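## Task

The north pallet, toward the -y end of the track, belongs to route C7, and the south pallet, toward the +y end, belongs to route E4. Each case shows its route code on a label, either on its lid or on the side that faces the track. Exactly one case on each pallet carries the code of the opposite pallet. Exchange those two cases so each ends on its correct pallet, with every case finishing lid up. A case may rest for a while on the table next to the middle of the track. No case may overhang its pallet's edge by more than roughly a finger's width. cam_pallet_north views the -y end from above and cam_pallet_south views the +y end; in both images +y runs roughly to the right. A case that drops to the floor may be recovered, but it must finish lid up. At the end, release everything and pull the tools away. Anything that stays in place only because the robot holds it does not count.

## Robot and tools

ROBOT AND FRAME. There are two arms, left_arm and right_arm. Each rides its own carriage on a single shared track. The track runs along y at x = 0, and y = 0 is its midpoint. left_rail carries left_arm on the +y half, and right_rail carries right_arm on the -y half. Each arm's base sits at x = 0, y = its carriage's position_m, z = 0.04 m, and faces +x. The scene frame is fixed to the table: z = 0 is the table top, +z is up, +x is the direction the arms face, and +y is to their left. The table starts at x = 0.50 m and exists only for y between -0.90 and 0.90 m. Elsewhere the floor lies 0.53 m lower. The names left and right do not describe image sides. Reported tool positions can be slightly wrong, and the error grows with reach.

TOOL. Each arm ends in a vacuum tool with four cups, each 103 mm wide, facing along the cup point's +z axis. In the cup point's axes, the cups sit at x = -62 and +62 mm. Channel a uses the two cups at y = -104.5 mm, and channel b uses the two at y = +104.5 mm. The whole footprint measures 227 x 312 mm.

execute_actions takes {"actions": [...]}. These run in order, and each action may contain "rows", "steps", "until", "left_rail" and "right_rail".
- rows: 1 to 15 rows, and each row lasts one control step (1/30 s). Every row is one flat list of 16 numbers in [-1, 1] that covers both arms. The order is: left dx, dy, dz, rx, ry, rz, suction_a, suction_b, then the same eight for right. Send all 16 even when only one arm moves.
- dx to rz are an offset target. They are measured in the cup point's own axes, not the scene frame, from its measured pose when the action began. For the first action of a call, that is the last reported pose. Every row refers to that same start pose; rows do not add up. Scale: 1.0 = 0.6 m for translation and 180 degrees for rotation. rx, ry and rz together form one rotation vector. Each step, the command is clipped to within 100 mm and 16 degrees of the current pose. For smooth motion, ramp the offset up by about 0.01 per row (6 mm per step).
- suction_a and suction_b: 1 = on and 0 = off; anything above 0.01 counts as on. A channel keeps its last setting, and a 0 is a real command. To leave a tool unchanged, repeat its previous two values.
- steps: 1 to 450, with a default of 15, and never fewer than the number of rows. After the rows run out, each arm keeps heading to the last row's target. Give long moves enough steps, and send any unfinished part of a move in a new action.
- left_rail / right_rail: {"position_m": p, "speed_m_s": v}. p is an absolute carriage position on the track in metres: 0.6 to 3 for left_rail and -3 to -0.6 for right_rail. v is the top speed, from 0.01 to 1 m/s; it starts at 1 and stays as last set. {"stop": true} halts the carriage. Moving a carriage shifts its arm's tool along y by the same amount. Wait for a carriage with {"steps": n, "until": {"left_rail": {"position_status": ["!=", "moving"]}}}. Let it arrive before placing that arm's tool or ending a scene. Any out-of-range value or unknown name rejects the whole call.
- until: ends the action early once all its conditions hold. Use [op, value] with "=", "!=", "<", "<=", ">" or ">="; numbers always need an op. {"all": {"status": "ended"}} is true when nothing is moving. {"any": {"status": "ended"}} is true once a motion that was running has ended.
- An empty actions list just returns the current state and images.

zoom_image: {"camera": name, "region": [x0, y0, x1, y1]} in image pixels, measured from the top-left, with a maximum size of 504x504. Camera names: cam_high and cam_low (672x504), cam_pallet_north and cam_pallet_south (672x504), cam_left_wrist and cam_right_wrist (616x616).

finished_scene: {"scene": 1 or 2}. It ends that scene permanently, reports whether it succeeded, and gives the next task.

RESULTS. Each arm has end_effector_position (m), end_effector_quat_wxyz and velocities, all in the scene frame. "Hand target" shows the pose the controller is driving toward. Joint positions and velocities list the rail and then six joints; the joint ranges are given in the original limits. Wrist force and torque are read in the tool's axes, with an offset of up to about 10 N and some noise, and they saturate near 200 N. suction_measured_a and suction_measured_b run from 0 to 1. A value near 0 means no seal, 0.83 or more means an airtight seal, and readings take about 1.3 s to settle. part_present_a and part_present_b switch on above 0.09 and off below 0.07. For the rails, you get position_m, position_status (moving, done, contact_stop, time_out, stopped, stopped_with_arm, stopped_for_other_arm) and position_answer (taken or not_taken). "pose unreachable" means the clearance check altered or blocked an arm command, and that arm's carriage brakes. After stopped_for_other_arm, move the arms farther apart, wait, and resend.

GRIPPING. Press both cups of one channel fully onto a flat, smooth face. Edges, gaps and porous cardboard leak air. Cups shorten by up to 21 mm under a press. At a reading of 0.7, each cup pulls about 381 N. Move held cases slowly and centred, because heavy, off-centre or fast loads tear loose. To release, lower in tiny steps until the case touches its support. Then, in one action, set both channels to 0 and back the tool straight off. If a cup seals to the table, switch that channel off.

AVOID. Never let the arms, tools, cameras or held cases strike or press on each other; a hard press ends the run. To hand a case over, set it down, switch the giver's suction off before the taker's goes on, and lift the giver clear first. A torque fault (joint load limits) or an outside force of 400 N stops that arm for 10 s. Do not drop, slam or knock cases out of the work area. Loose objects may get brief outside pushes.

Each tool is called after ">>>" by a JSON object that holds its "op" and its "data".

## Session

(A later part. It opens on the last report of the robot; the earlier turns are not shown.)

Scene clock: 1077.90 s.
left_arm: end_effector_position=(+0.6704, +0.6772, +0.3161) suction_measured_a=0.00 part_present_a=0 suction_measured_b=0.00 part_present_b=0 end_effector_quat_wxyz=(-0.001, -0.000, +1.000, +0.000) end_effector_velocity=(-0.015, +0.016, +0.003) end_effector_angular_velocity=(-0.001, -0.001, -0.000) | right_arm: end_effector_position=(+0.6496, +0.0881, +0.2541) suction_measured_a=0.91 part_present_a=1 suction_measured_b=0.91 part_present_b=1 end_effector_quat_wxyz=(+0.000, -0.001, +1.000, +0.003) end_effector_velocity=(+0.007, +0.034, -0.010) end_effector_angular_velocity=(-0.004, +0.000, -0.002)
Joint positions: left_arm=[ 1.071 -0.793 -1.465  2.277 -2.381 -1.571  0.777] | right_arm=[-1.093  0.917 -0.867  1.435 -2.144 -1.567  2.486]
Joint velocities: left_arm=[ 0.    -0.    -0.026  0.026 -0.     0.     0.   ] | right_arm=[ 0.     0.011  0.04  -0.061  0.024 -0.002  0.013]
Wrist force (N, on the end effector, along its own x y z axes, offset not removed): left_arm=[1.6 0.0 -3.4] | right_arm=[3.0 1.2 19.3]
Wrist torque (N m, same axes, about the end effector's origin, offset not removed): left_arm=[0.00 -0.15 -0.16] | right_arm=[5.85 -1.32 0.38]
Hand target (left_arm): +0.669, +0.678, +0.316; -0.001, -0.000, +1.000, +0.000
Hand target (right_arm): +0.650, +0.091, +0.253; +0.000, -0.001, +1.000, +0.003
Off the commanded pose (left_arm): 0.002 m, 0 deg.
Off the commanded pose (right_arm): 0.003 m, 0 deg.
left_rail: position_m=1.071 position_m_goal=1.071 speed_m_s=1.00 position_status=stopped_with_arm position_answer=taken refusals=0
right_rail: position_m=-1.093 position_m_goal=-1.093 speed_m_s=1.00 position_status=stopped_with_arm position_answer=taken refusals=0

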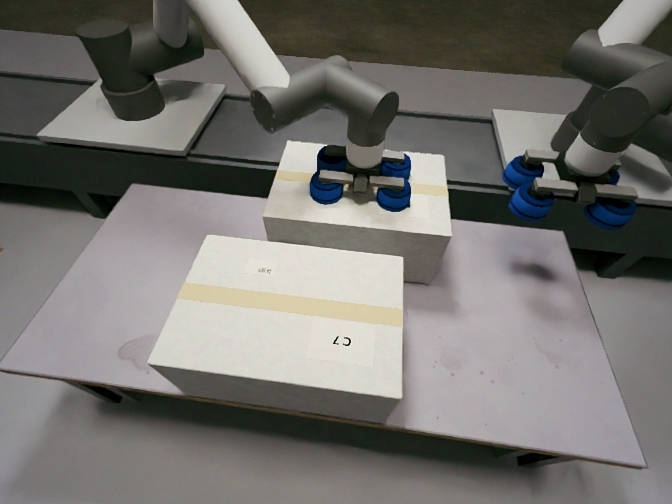

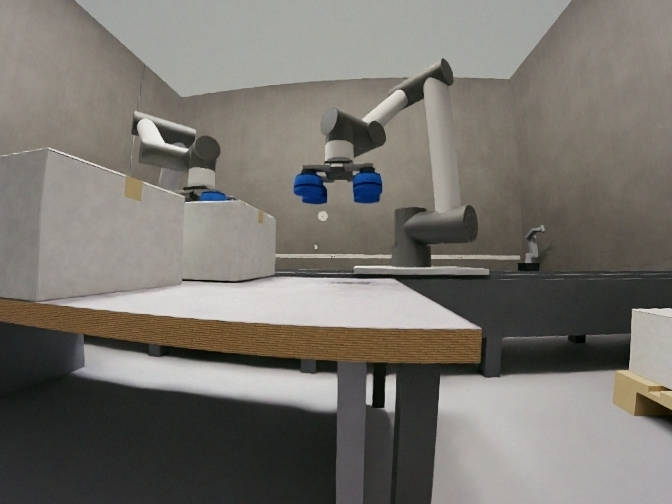

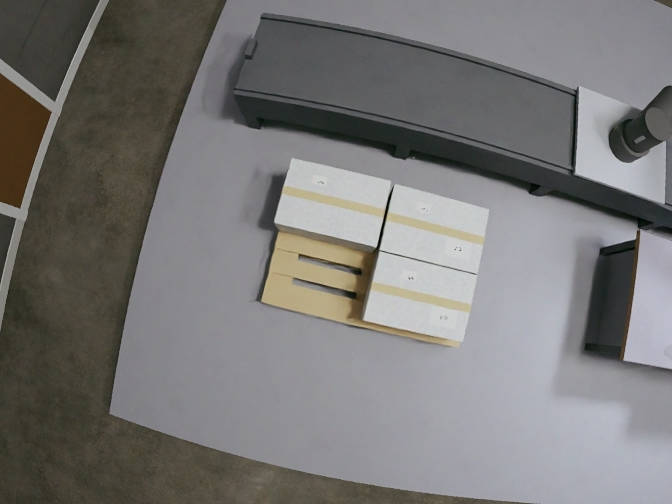

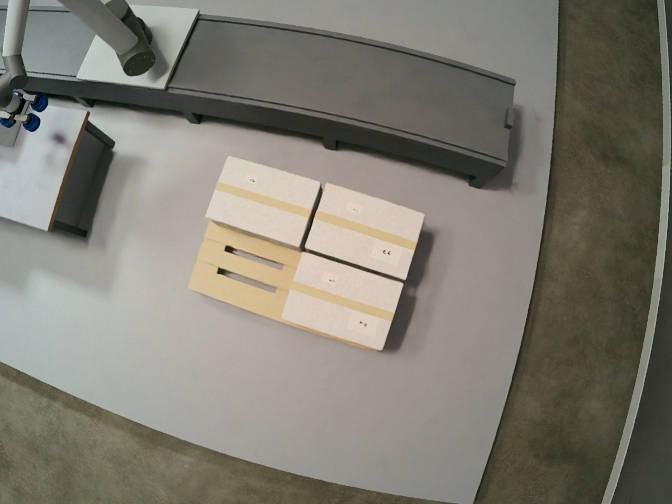

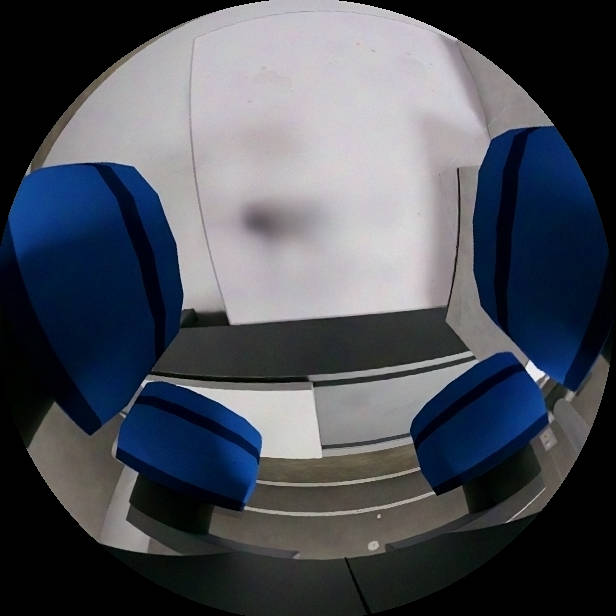

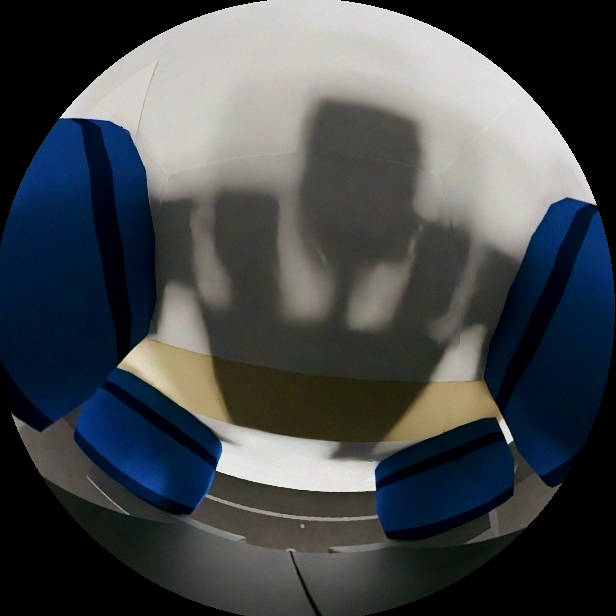

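>>> {"op": "execute_actions", "data": {"actions": [{"rows": [[0.002,0.0015,0,0,0,0,0,0, -0.0007,0.0048,0.0027,0.0003,0,0.0002,1,1],[0.002,0.0015,0,0,0,0,0,0, -0.0007,0.0048,0.0042,0.0007,0,0.0004,1,1],[0.002,0.0015,0,0,0,0,0,0, -0.0007,0.0048,0.0058,0.0011,0,0.0006,1,1],[0.002,0.0015,0,0,0,0,0,0, -0.0007,0.0048,0.0070,0.0013,0,0.0006,1,1]], "steps": 7}]}}

>>> {"op": "execute_actions", "data": {"actions": []}}

Scene clock: 1114.90 s.
left_arm: end_effector_position=(+0.6691, +0.6784, +0.3161) suction_measured_a=0.00 part_present_a=0 suction_measured_b=0.00 part_present_b=0 end_effector_quat_wxyz=(-0.001, -0.000, +1.000, +0.001) end_effector_velocity=(+0.001, -0.001, -0.000) end_effector_angular_velocity=(-0.001, -0.001, -0.001) | right_arm: end_effector_position=(+0.6500, +0.0910, +0.2508) suction_measured_a=0.91 part_present_a=1 suction_measured_b=0.91 part_present_b=1 end_effector_quat_wxyz=(+0.000, -0.001, +1.000, +0.001) end_effector_velocity=(-0.001, -0.001, -0.012) end_effector_angular_velocity=(-0.014, +0.000, -0.004)
Joint positions: left_arm=[ 1.071 -0.793 -1.467  2.279 -2.381 -1.571  0.777] | right_arm=[-1.093  0.919 -0.862  1.43  -2.141 -1.569  2.489]
Joint velocities: left_arm=[ 0.    -0.001  0.001 -0.001 -0.001 -0.    -0.   ] | right_arm=[ 0.     0.002  0.009 -0.001  0.003 -0.008  0.006]
Wrist force (N, on the end effector, along its own x y z axes, offset not removed): left_arm=[0.4 -2.4 -2.6] | right_arm=[1.7 -7.9 20.7]
Wrist torque (N m, same axes, about the end effector's origin, offset not removed): left_arm=[-0.16 -0.03 0.00] | right_arm=[6.59 -0.85 0.54]
Hand target (left_arm): +0.669, +0.678, +0.316; -0.001, -0.000, +1.000, +0.000
Hand target (right_arm): +0.650, +0.091, +0.250; +0.000, -0.000, +1.000, +0.001
Off the commanded pose (left_arm): 0.000 m, 0 deg.
Off the commanded pose (right_arm): 0.001 m, 0 deg.
left_rail: position_m=1.071 position_m_goal=1.071 speed_m_s=1.00 position_status=stopped_with_arm position_answer=taken refusals=0
right_rail: position_m=-1.093 position_m_goal=-1.093 speed_m_s=1.00 position_status=stopped_with_arm position_answer=taken refusals=0

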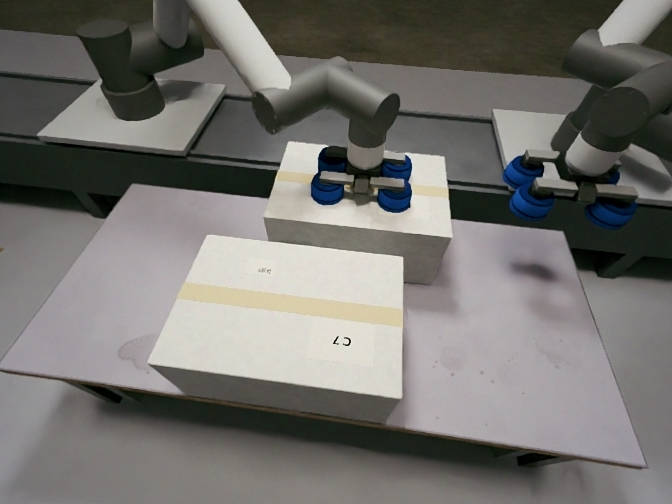

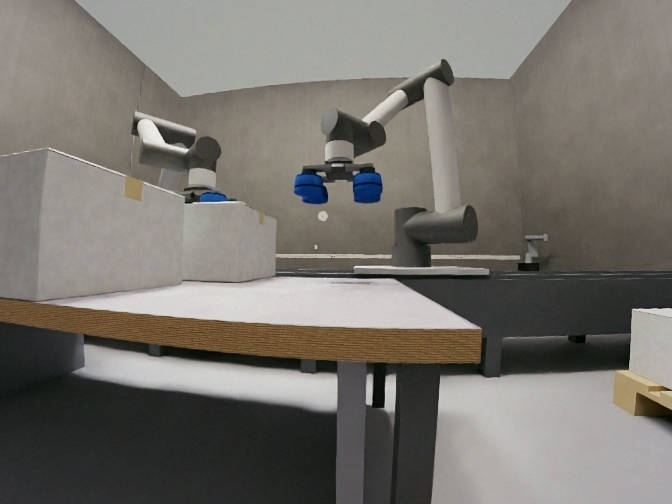

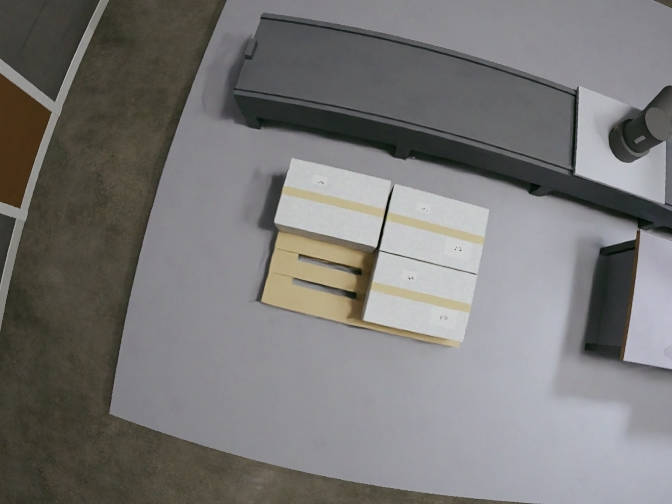

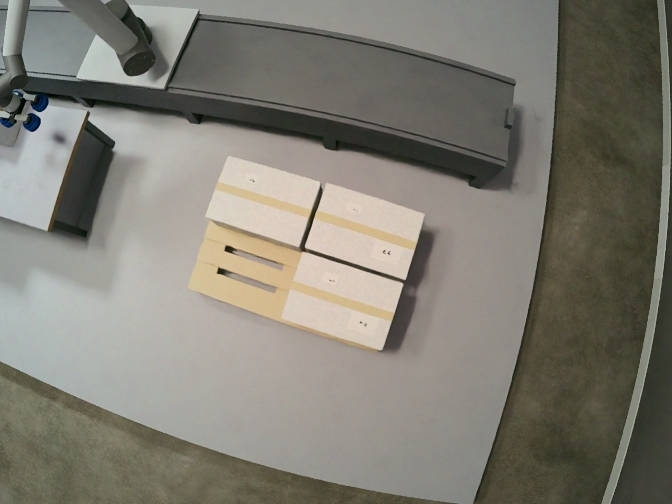

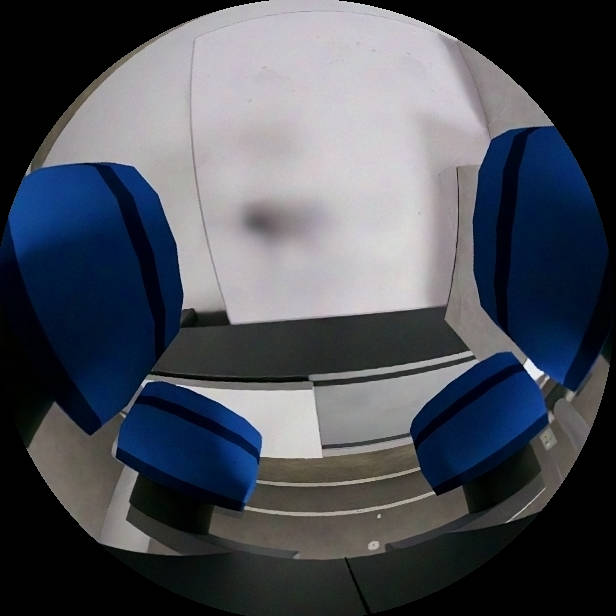

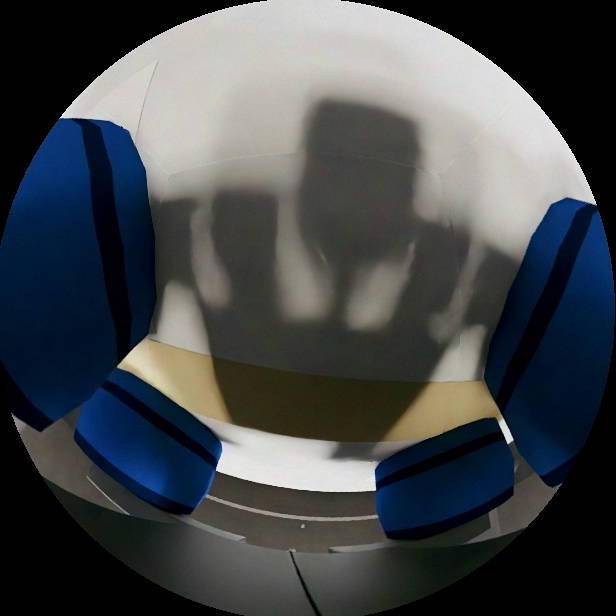

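Scene clock: 1114.90 s.
left_arm: end_effector_position=(+0.6691, +0.6784, +0.3161) suction_measured_a=0.00 part_present_a=0 suction_measured_b=0.00 part_present_b=0 end_effector_quat_wxyz=(-0.001, -0.000, +1.000, +0.001) end_effector_velocity=(+0.001, -0.001, -0.000) end_effector_angular_velocity=(-0.001, -0.001, -0.001) | right_arm: end_effector_position=(+0.6500, +0.0910, +0.2508) suction_measured_a=0.91 part_present_a=1 suction_measured_b=0.91 part_present_b=1 end_effector_quat_wxyz=(+0.000, -0.001, +1.000, +0.001) end_effector_velocity=(-0.001, -0.001, -0.012) end_effector_angular_velocity=(-0.014, +0.000, -0.004)
Joint positions: left_arm=[ 1.071 -0.793 -1.467  2.279 -2.381 -1.571  0.777] | right_arm=[-1.093  0.919 -0.862  1.43  -2.141 -1.569  2.489]
Joint velocities: left_arm=[ 0.    -0.001  0.001 -0.001 -0.001 -0.    -0.   ] | right_arm=[ 0.     0.002  0.009 -0.001  0.003 -0.008  0.006]
Wrist force (N, on the end effector, along its own x y z axes, offset not removed): left_arm=[0.4 -2.4 -2.6] | right_arm=[1.7 -7.9 20.7]
Wrist torque (N m, same axes, about the end effector's origin, offset not removed): left_arm=[-0.16 -0.03 0.00] | right_arm=[6.59 -0.85 0.54]
Hand target (left_arm): +0.669, +0.678, +0.316; -0.001, -0.000, +1.000, +0.000
Hand target (right_arm): +0.650, +0.091, +0.250; +0.000, -0.000, +1.000, +0.001
Off the commanded pose (left_arm): 0.000 m, 0 deg.
Off the commanded pose (right_arm): 0.001 m, 0 deg.
left_rail: position_m=1.071 position_m_goal=1.071 speed_m_s=1.00 position_status=stopped_with_arm position_answer=taken refusals=0
right_rail: position_m=-1.093 position_m_goal=-1.093 speed_m_s=1.00 position_status=stopped_with_arm position_answer=taken refusals=0

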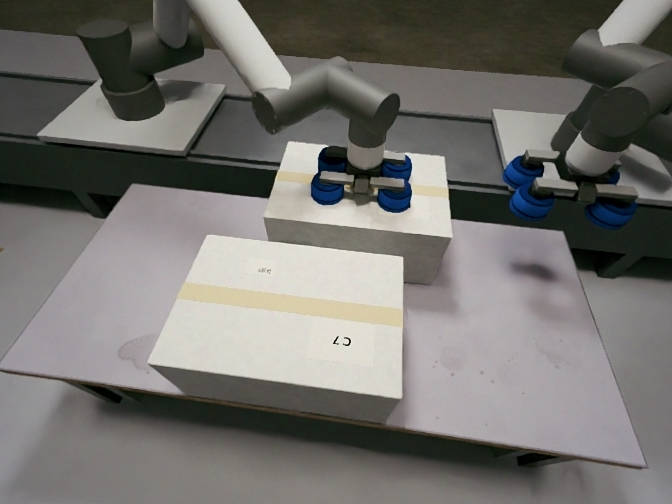

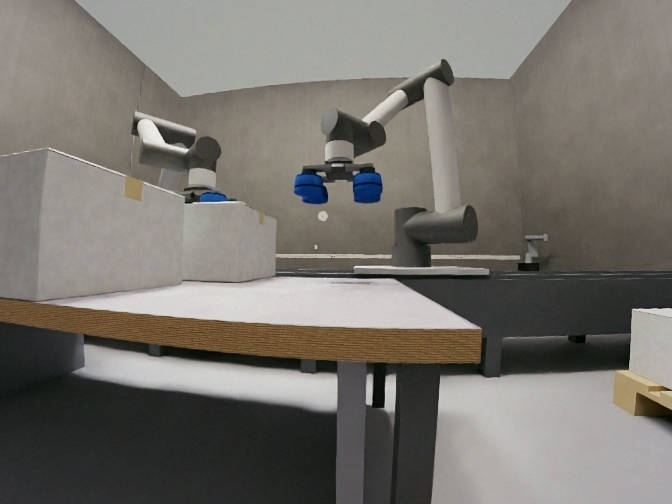

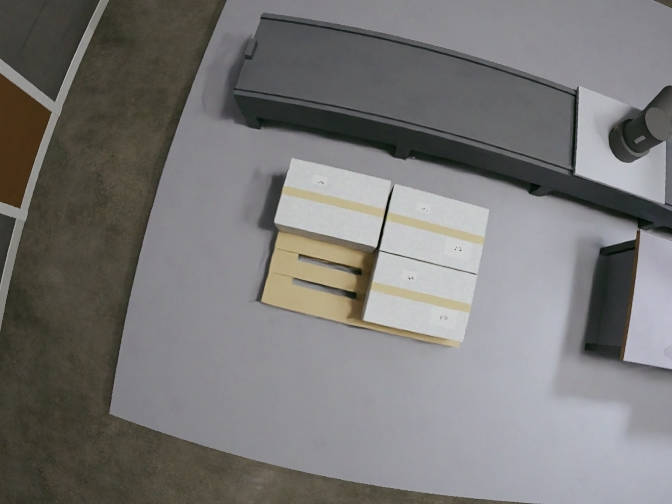

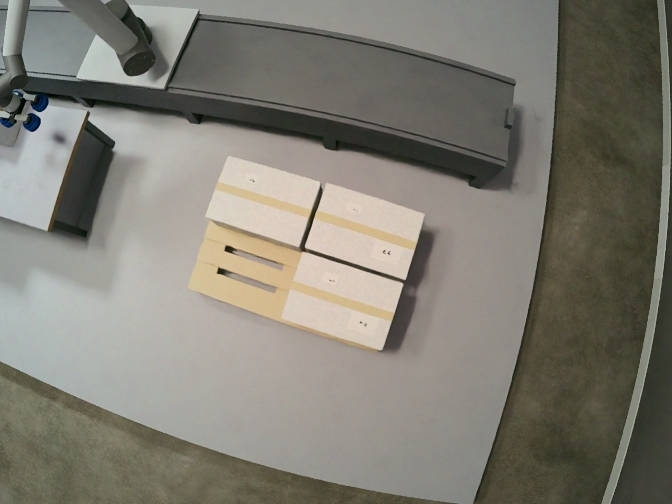

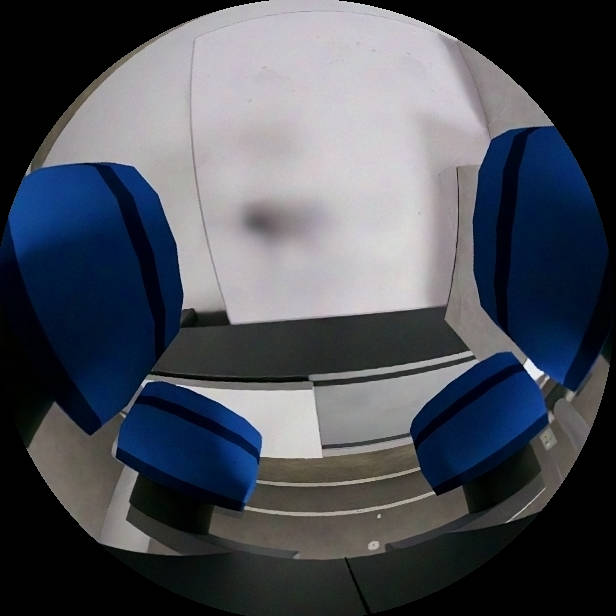

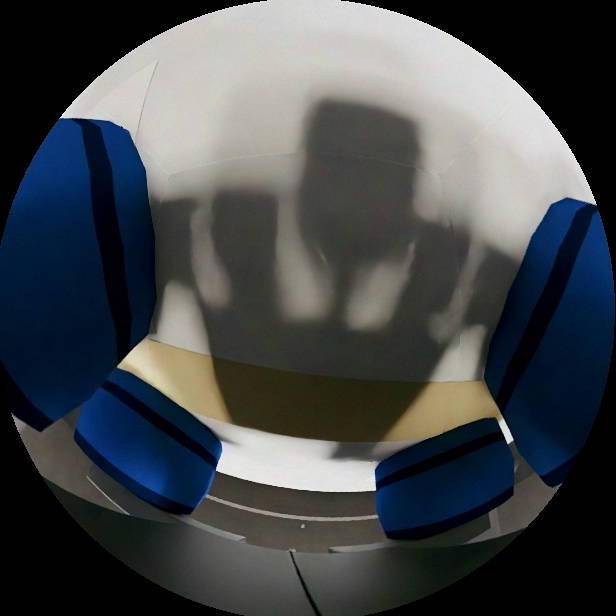

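>>> {"op": "execute_actions", "data": {"actions": []}}

>>> {"op": "zoom_image", "data": {"camera": "cam_low", "region": [170, 190, 290, 295]}}

Scene clock: 1121.60 s.
left_arm: end_effector_position=(+0.6692, +0.6781, +0.3161) suction_measured_a=0.00 part_present_a=0 suction_measured_b=0.00 part_present_b=0 end_effector_quat_wxyz=(-0.001, -0.000, +1.000, +0.000) end_effector_velocity=(+0.000, -0.000, +0.000) end_effector_angular_velocity=(-0.000, -0.000, +0.000) | right_arm: end_effector_position=(+0.6500, +0.0910, +0.2499) suction_measured_a=0.91 part_present_a=1 suction_measured_b=0.91 part_present_b=1 end_effector_quat_wxyz=(+0.000, -0.000, +1.000, +0.001) end_effector_velocity=(-0.000, +0.000, -0.000) end_effector_angular_velocity=(-0.000, +0.000, +0.000)
Joint positions: left_arm=[ 1.071 -0.793 -1.467  2.279 -2.381 -1.571  0.777] | right_arm=[-1.093  0.919 -0.861  1.43  -2.141 -1.57   2.489]
Joint velocities: left_arm=[ 0. -0. -0.  0. -0.  0. -0.] | right_arm=[ 0.  0.  0. -0.  0. -0. -0.]
Wrist force (N, on the end effector, along its own x y z axes, offset not removed): left_arm=[2.9 -4.6 0.5] | right_arm=[-0.9 -3.1 14.5]
Wrist torque (N m, same axes, about the end effector's origin, offset not removed): left_arm=[-0.31 -0.24 -0.05] | right_arm=[6.65 -0.58 0.53]
Hand target (left_arm): +0.669, +0.678, +0.316; -0.001, -0.000, +1.000, +0.000
Hand target (right_arm): +0.650, +0.091, +0.250; +0.000, -0.000, +1.000, +0.001
Off the commanded pose (left_arm): 0.000 m, 0 deg.
Off the commanded pose (right_arm): 0.000 m, 0 deg.
left_rail: position_m=1.071 position_m_goal=1.071 speed_m_s=1.00 position_status=stopped_with_arm position_answer=taken refusals=0
right_rail: position_m=-1.093 position_m_goal=-1.093 speed_m_s=1.00 position_status=stopped_with_arm position_answer=taken refusals=0

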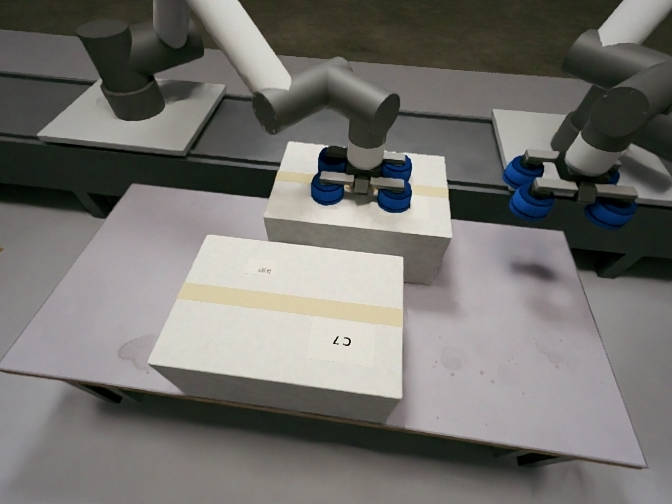

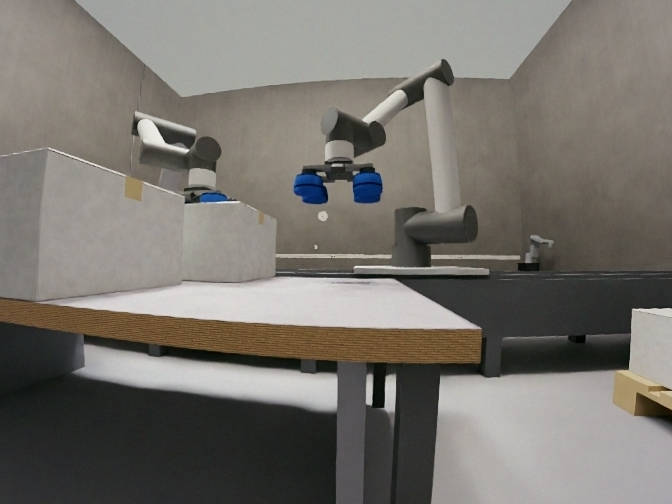

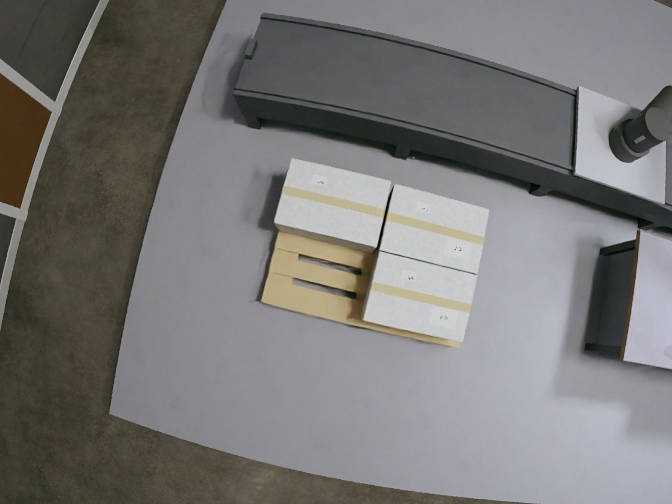

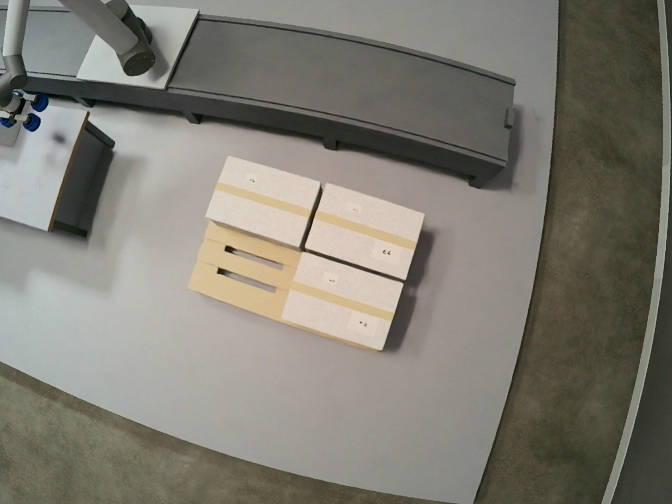

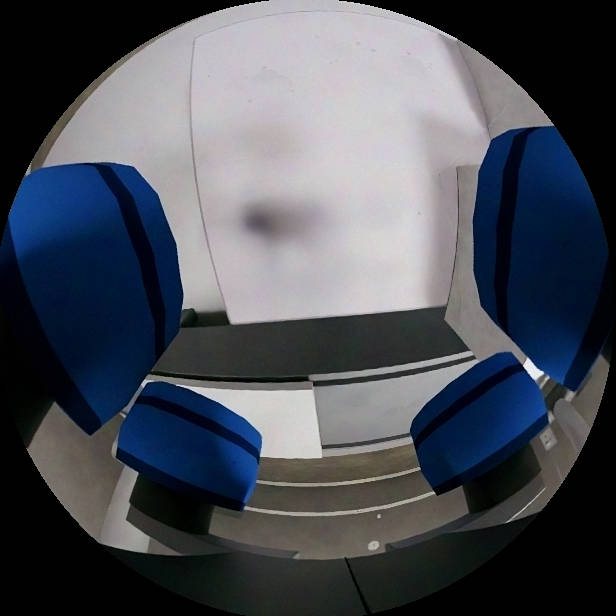

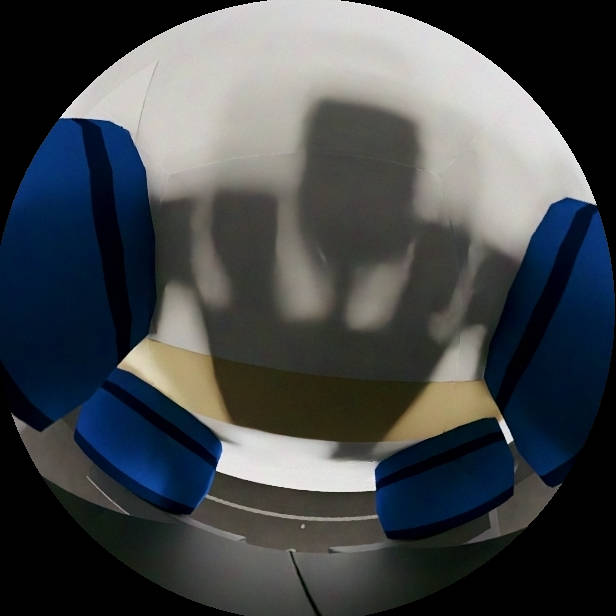

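Region (170, 190, 290, 295) of cam_low's 672x504 image, scaled by 4.200, with more detail than that image has; it fills the top 441 rows of this view, and the rest is white.

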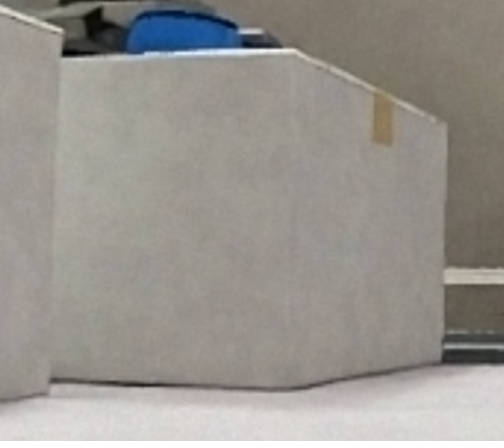

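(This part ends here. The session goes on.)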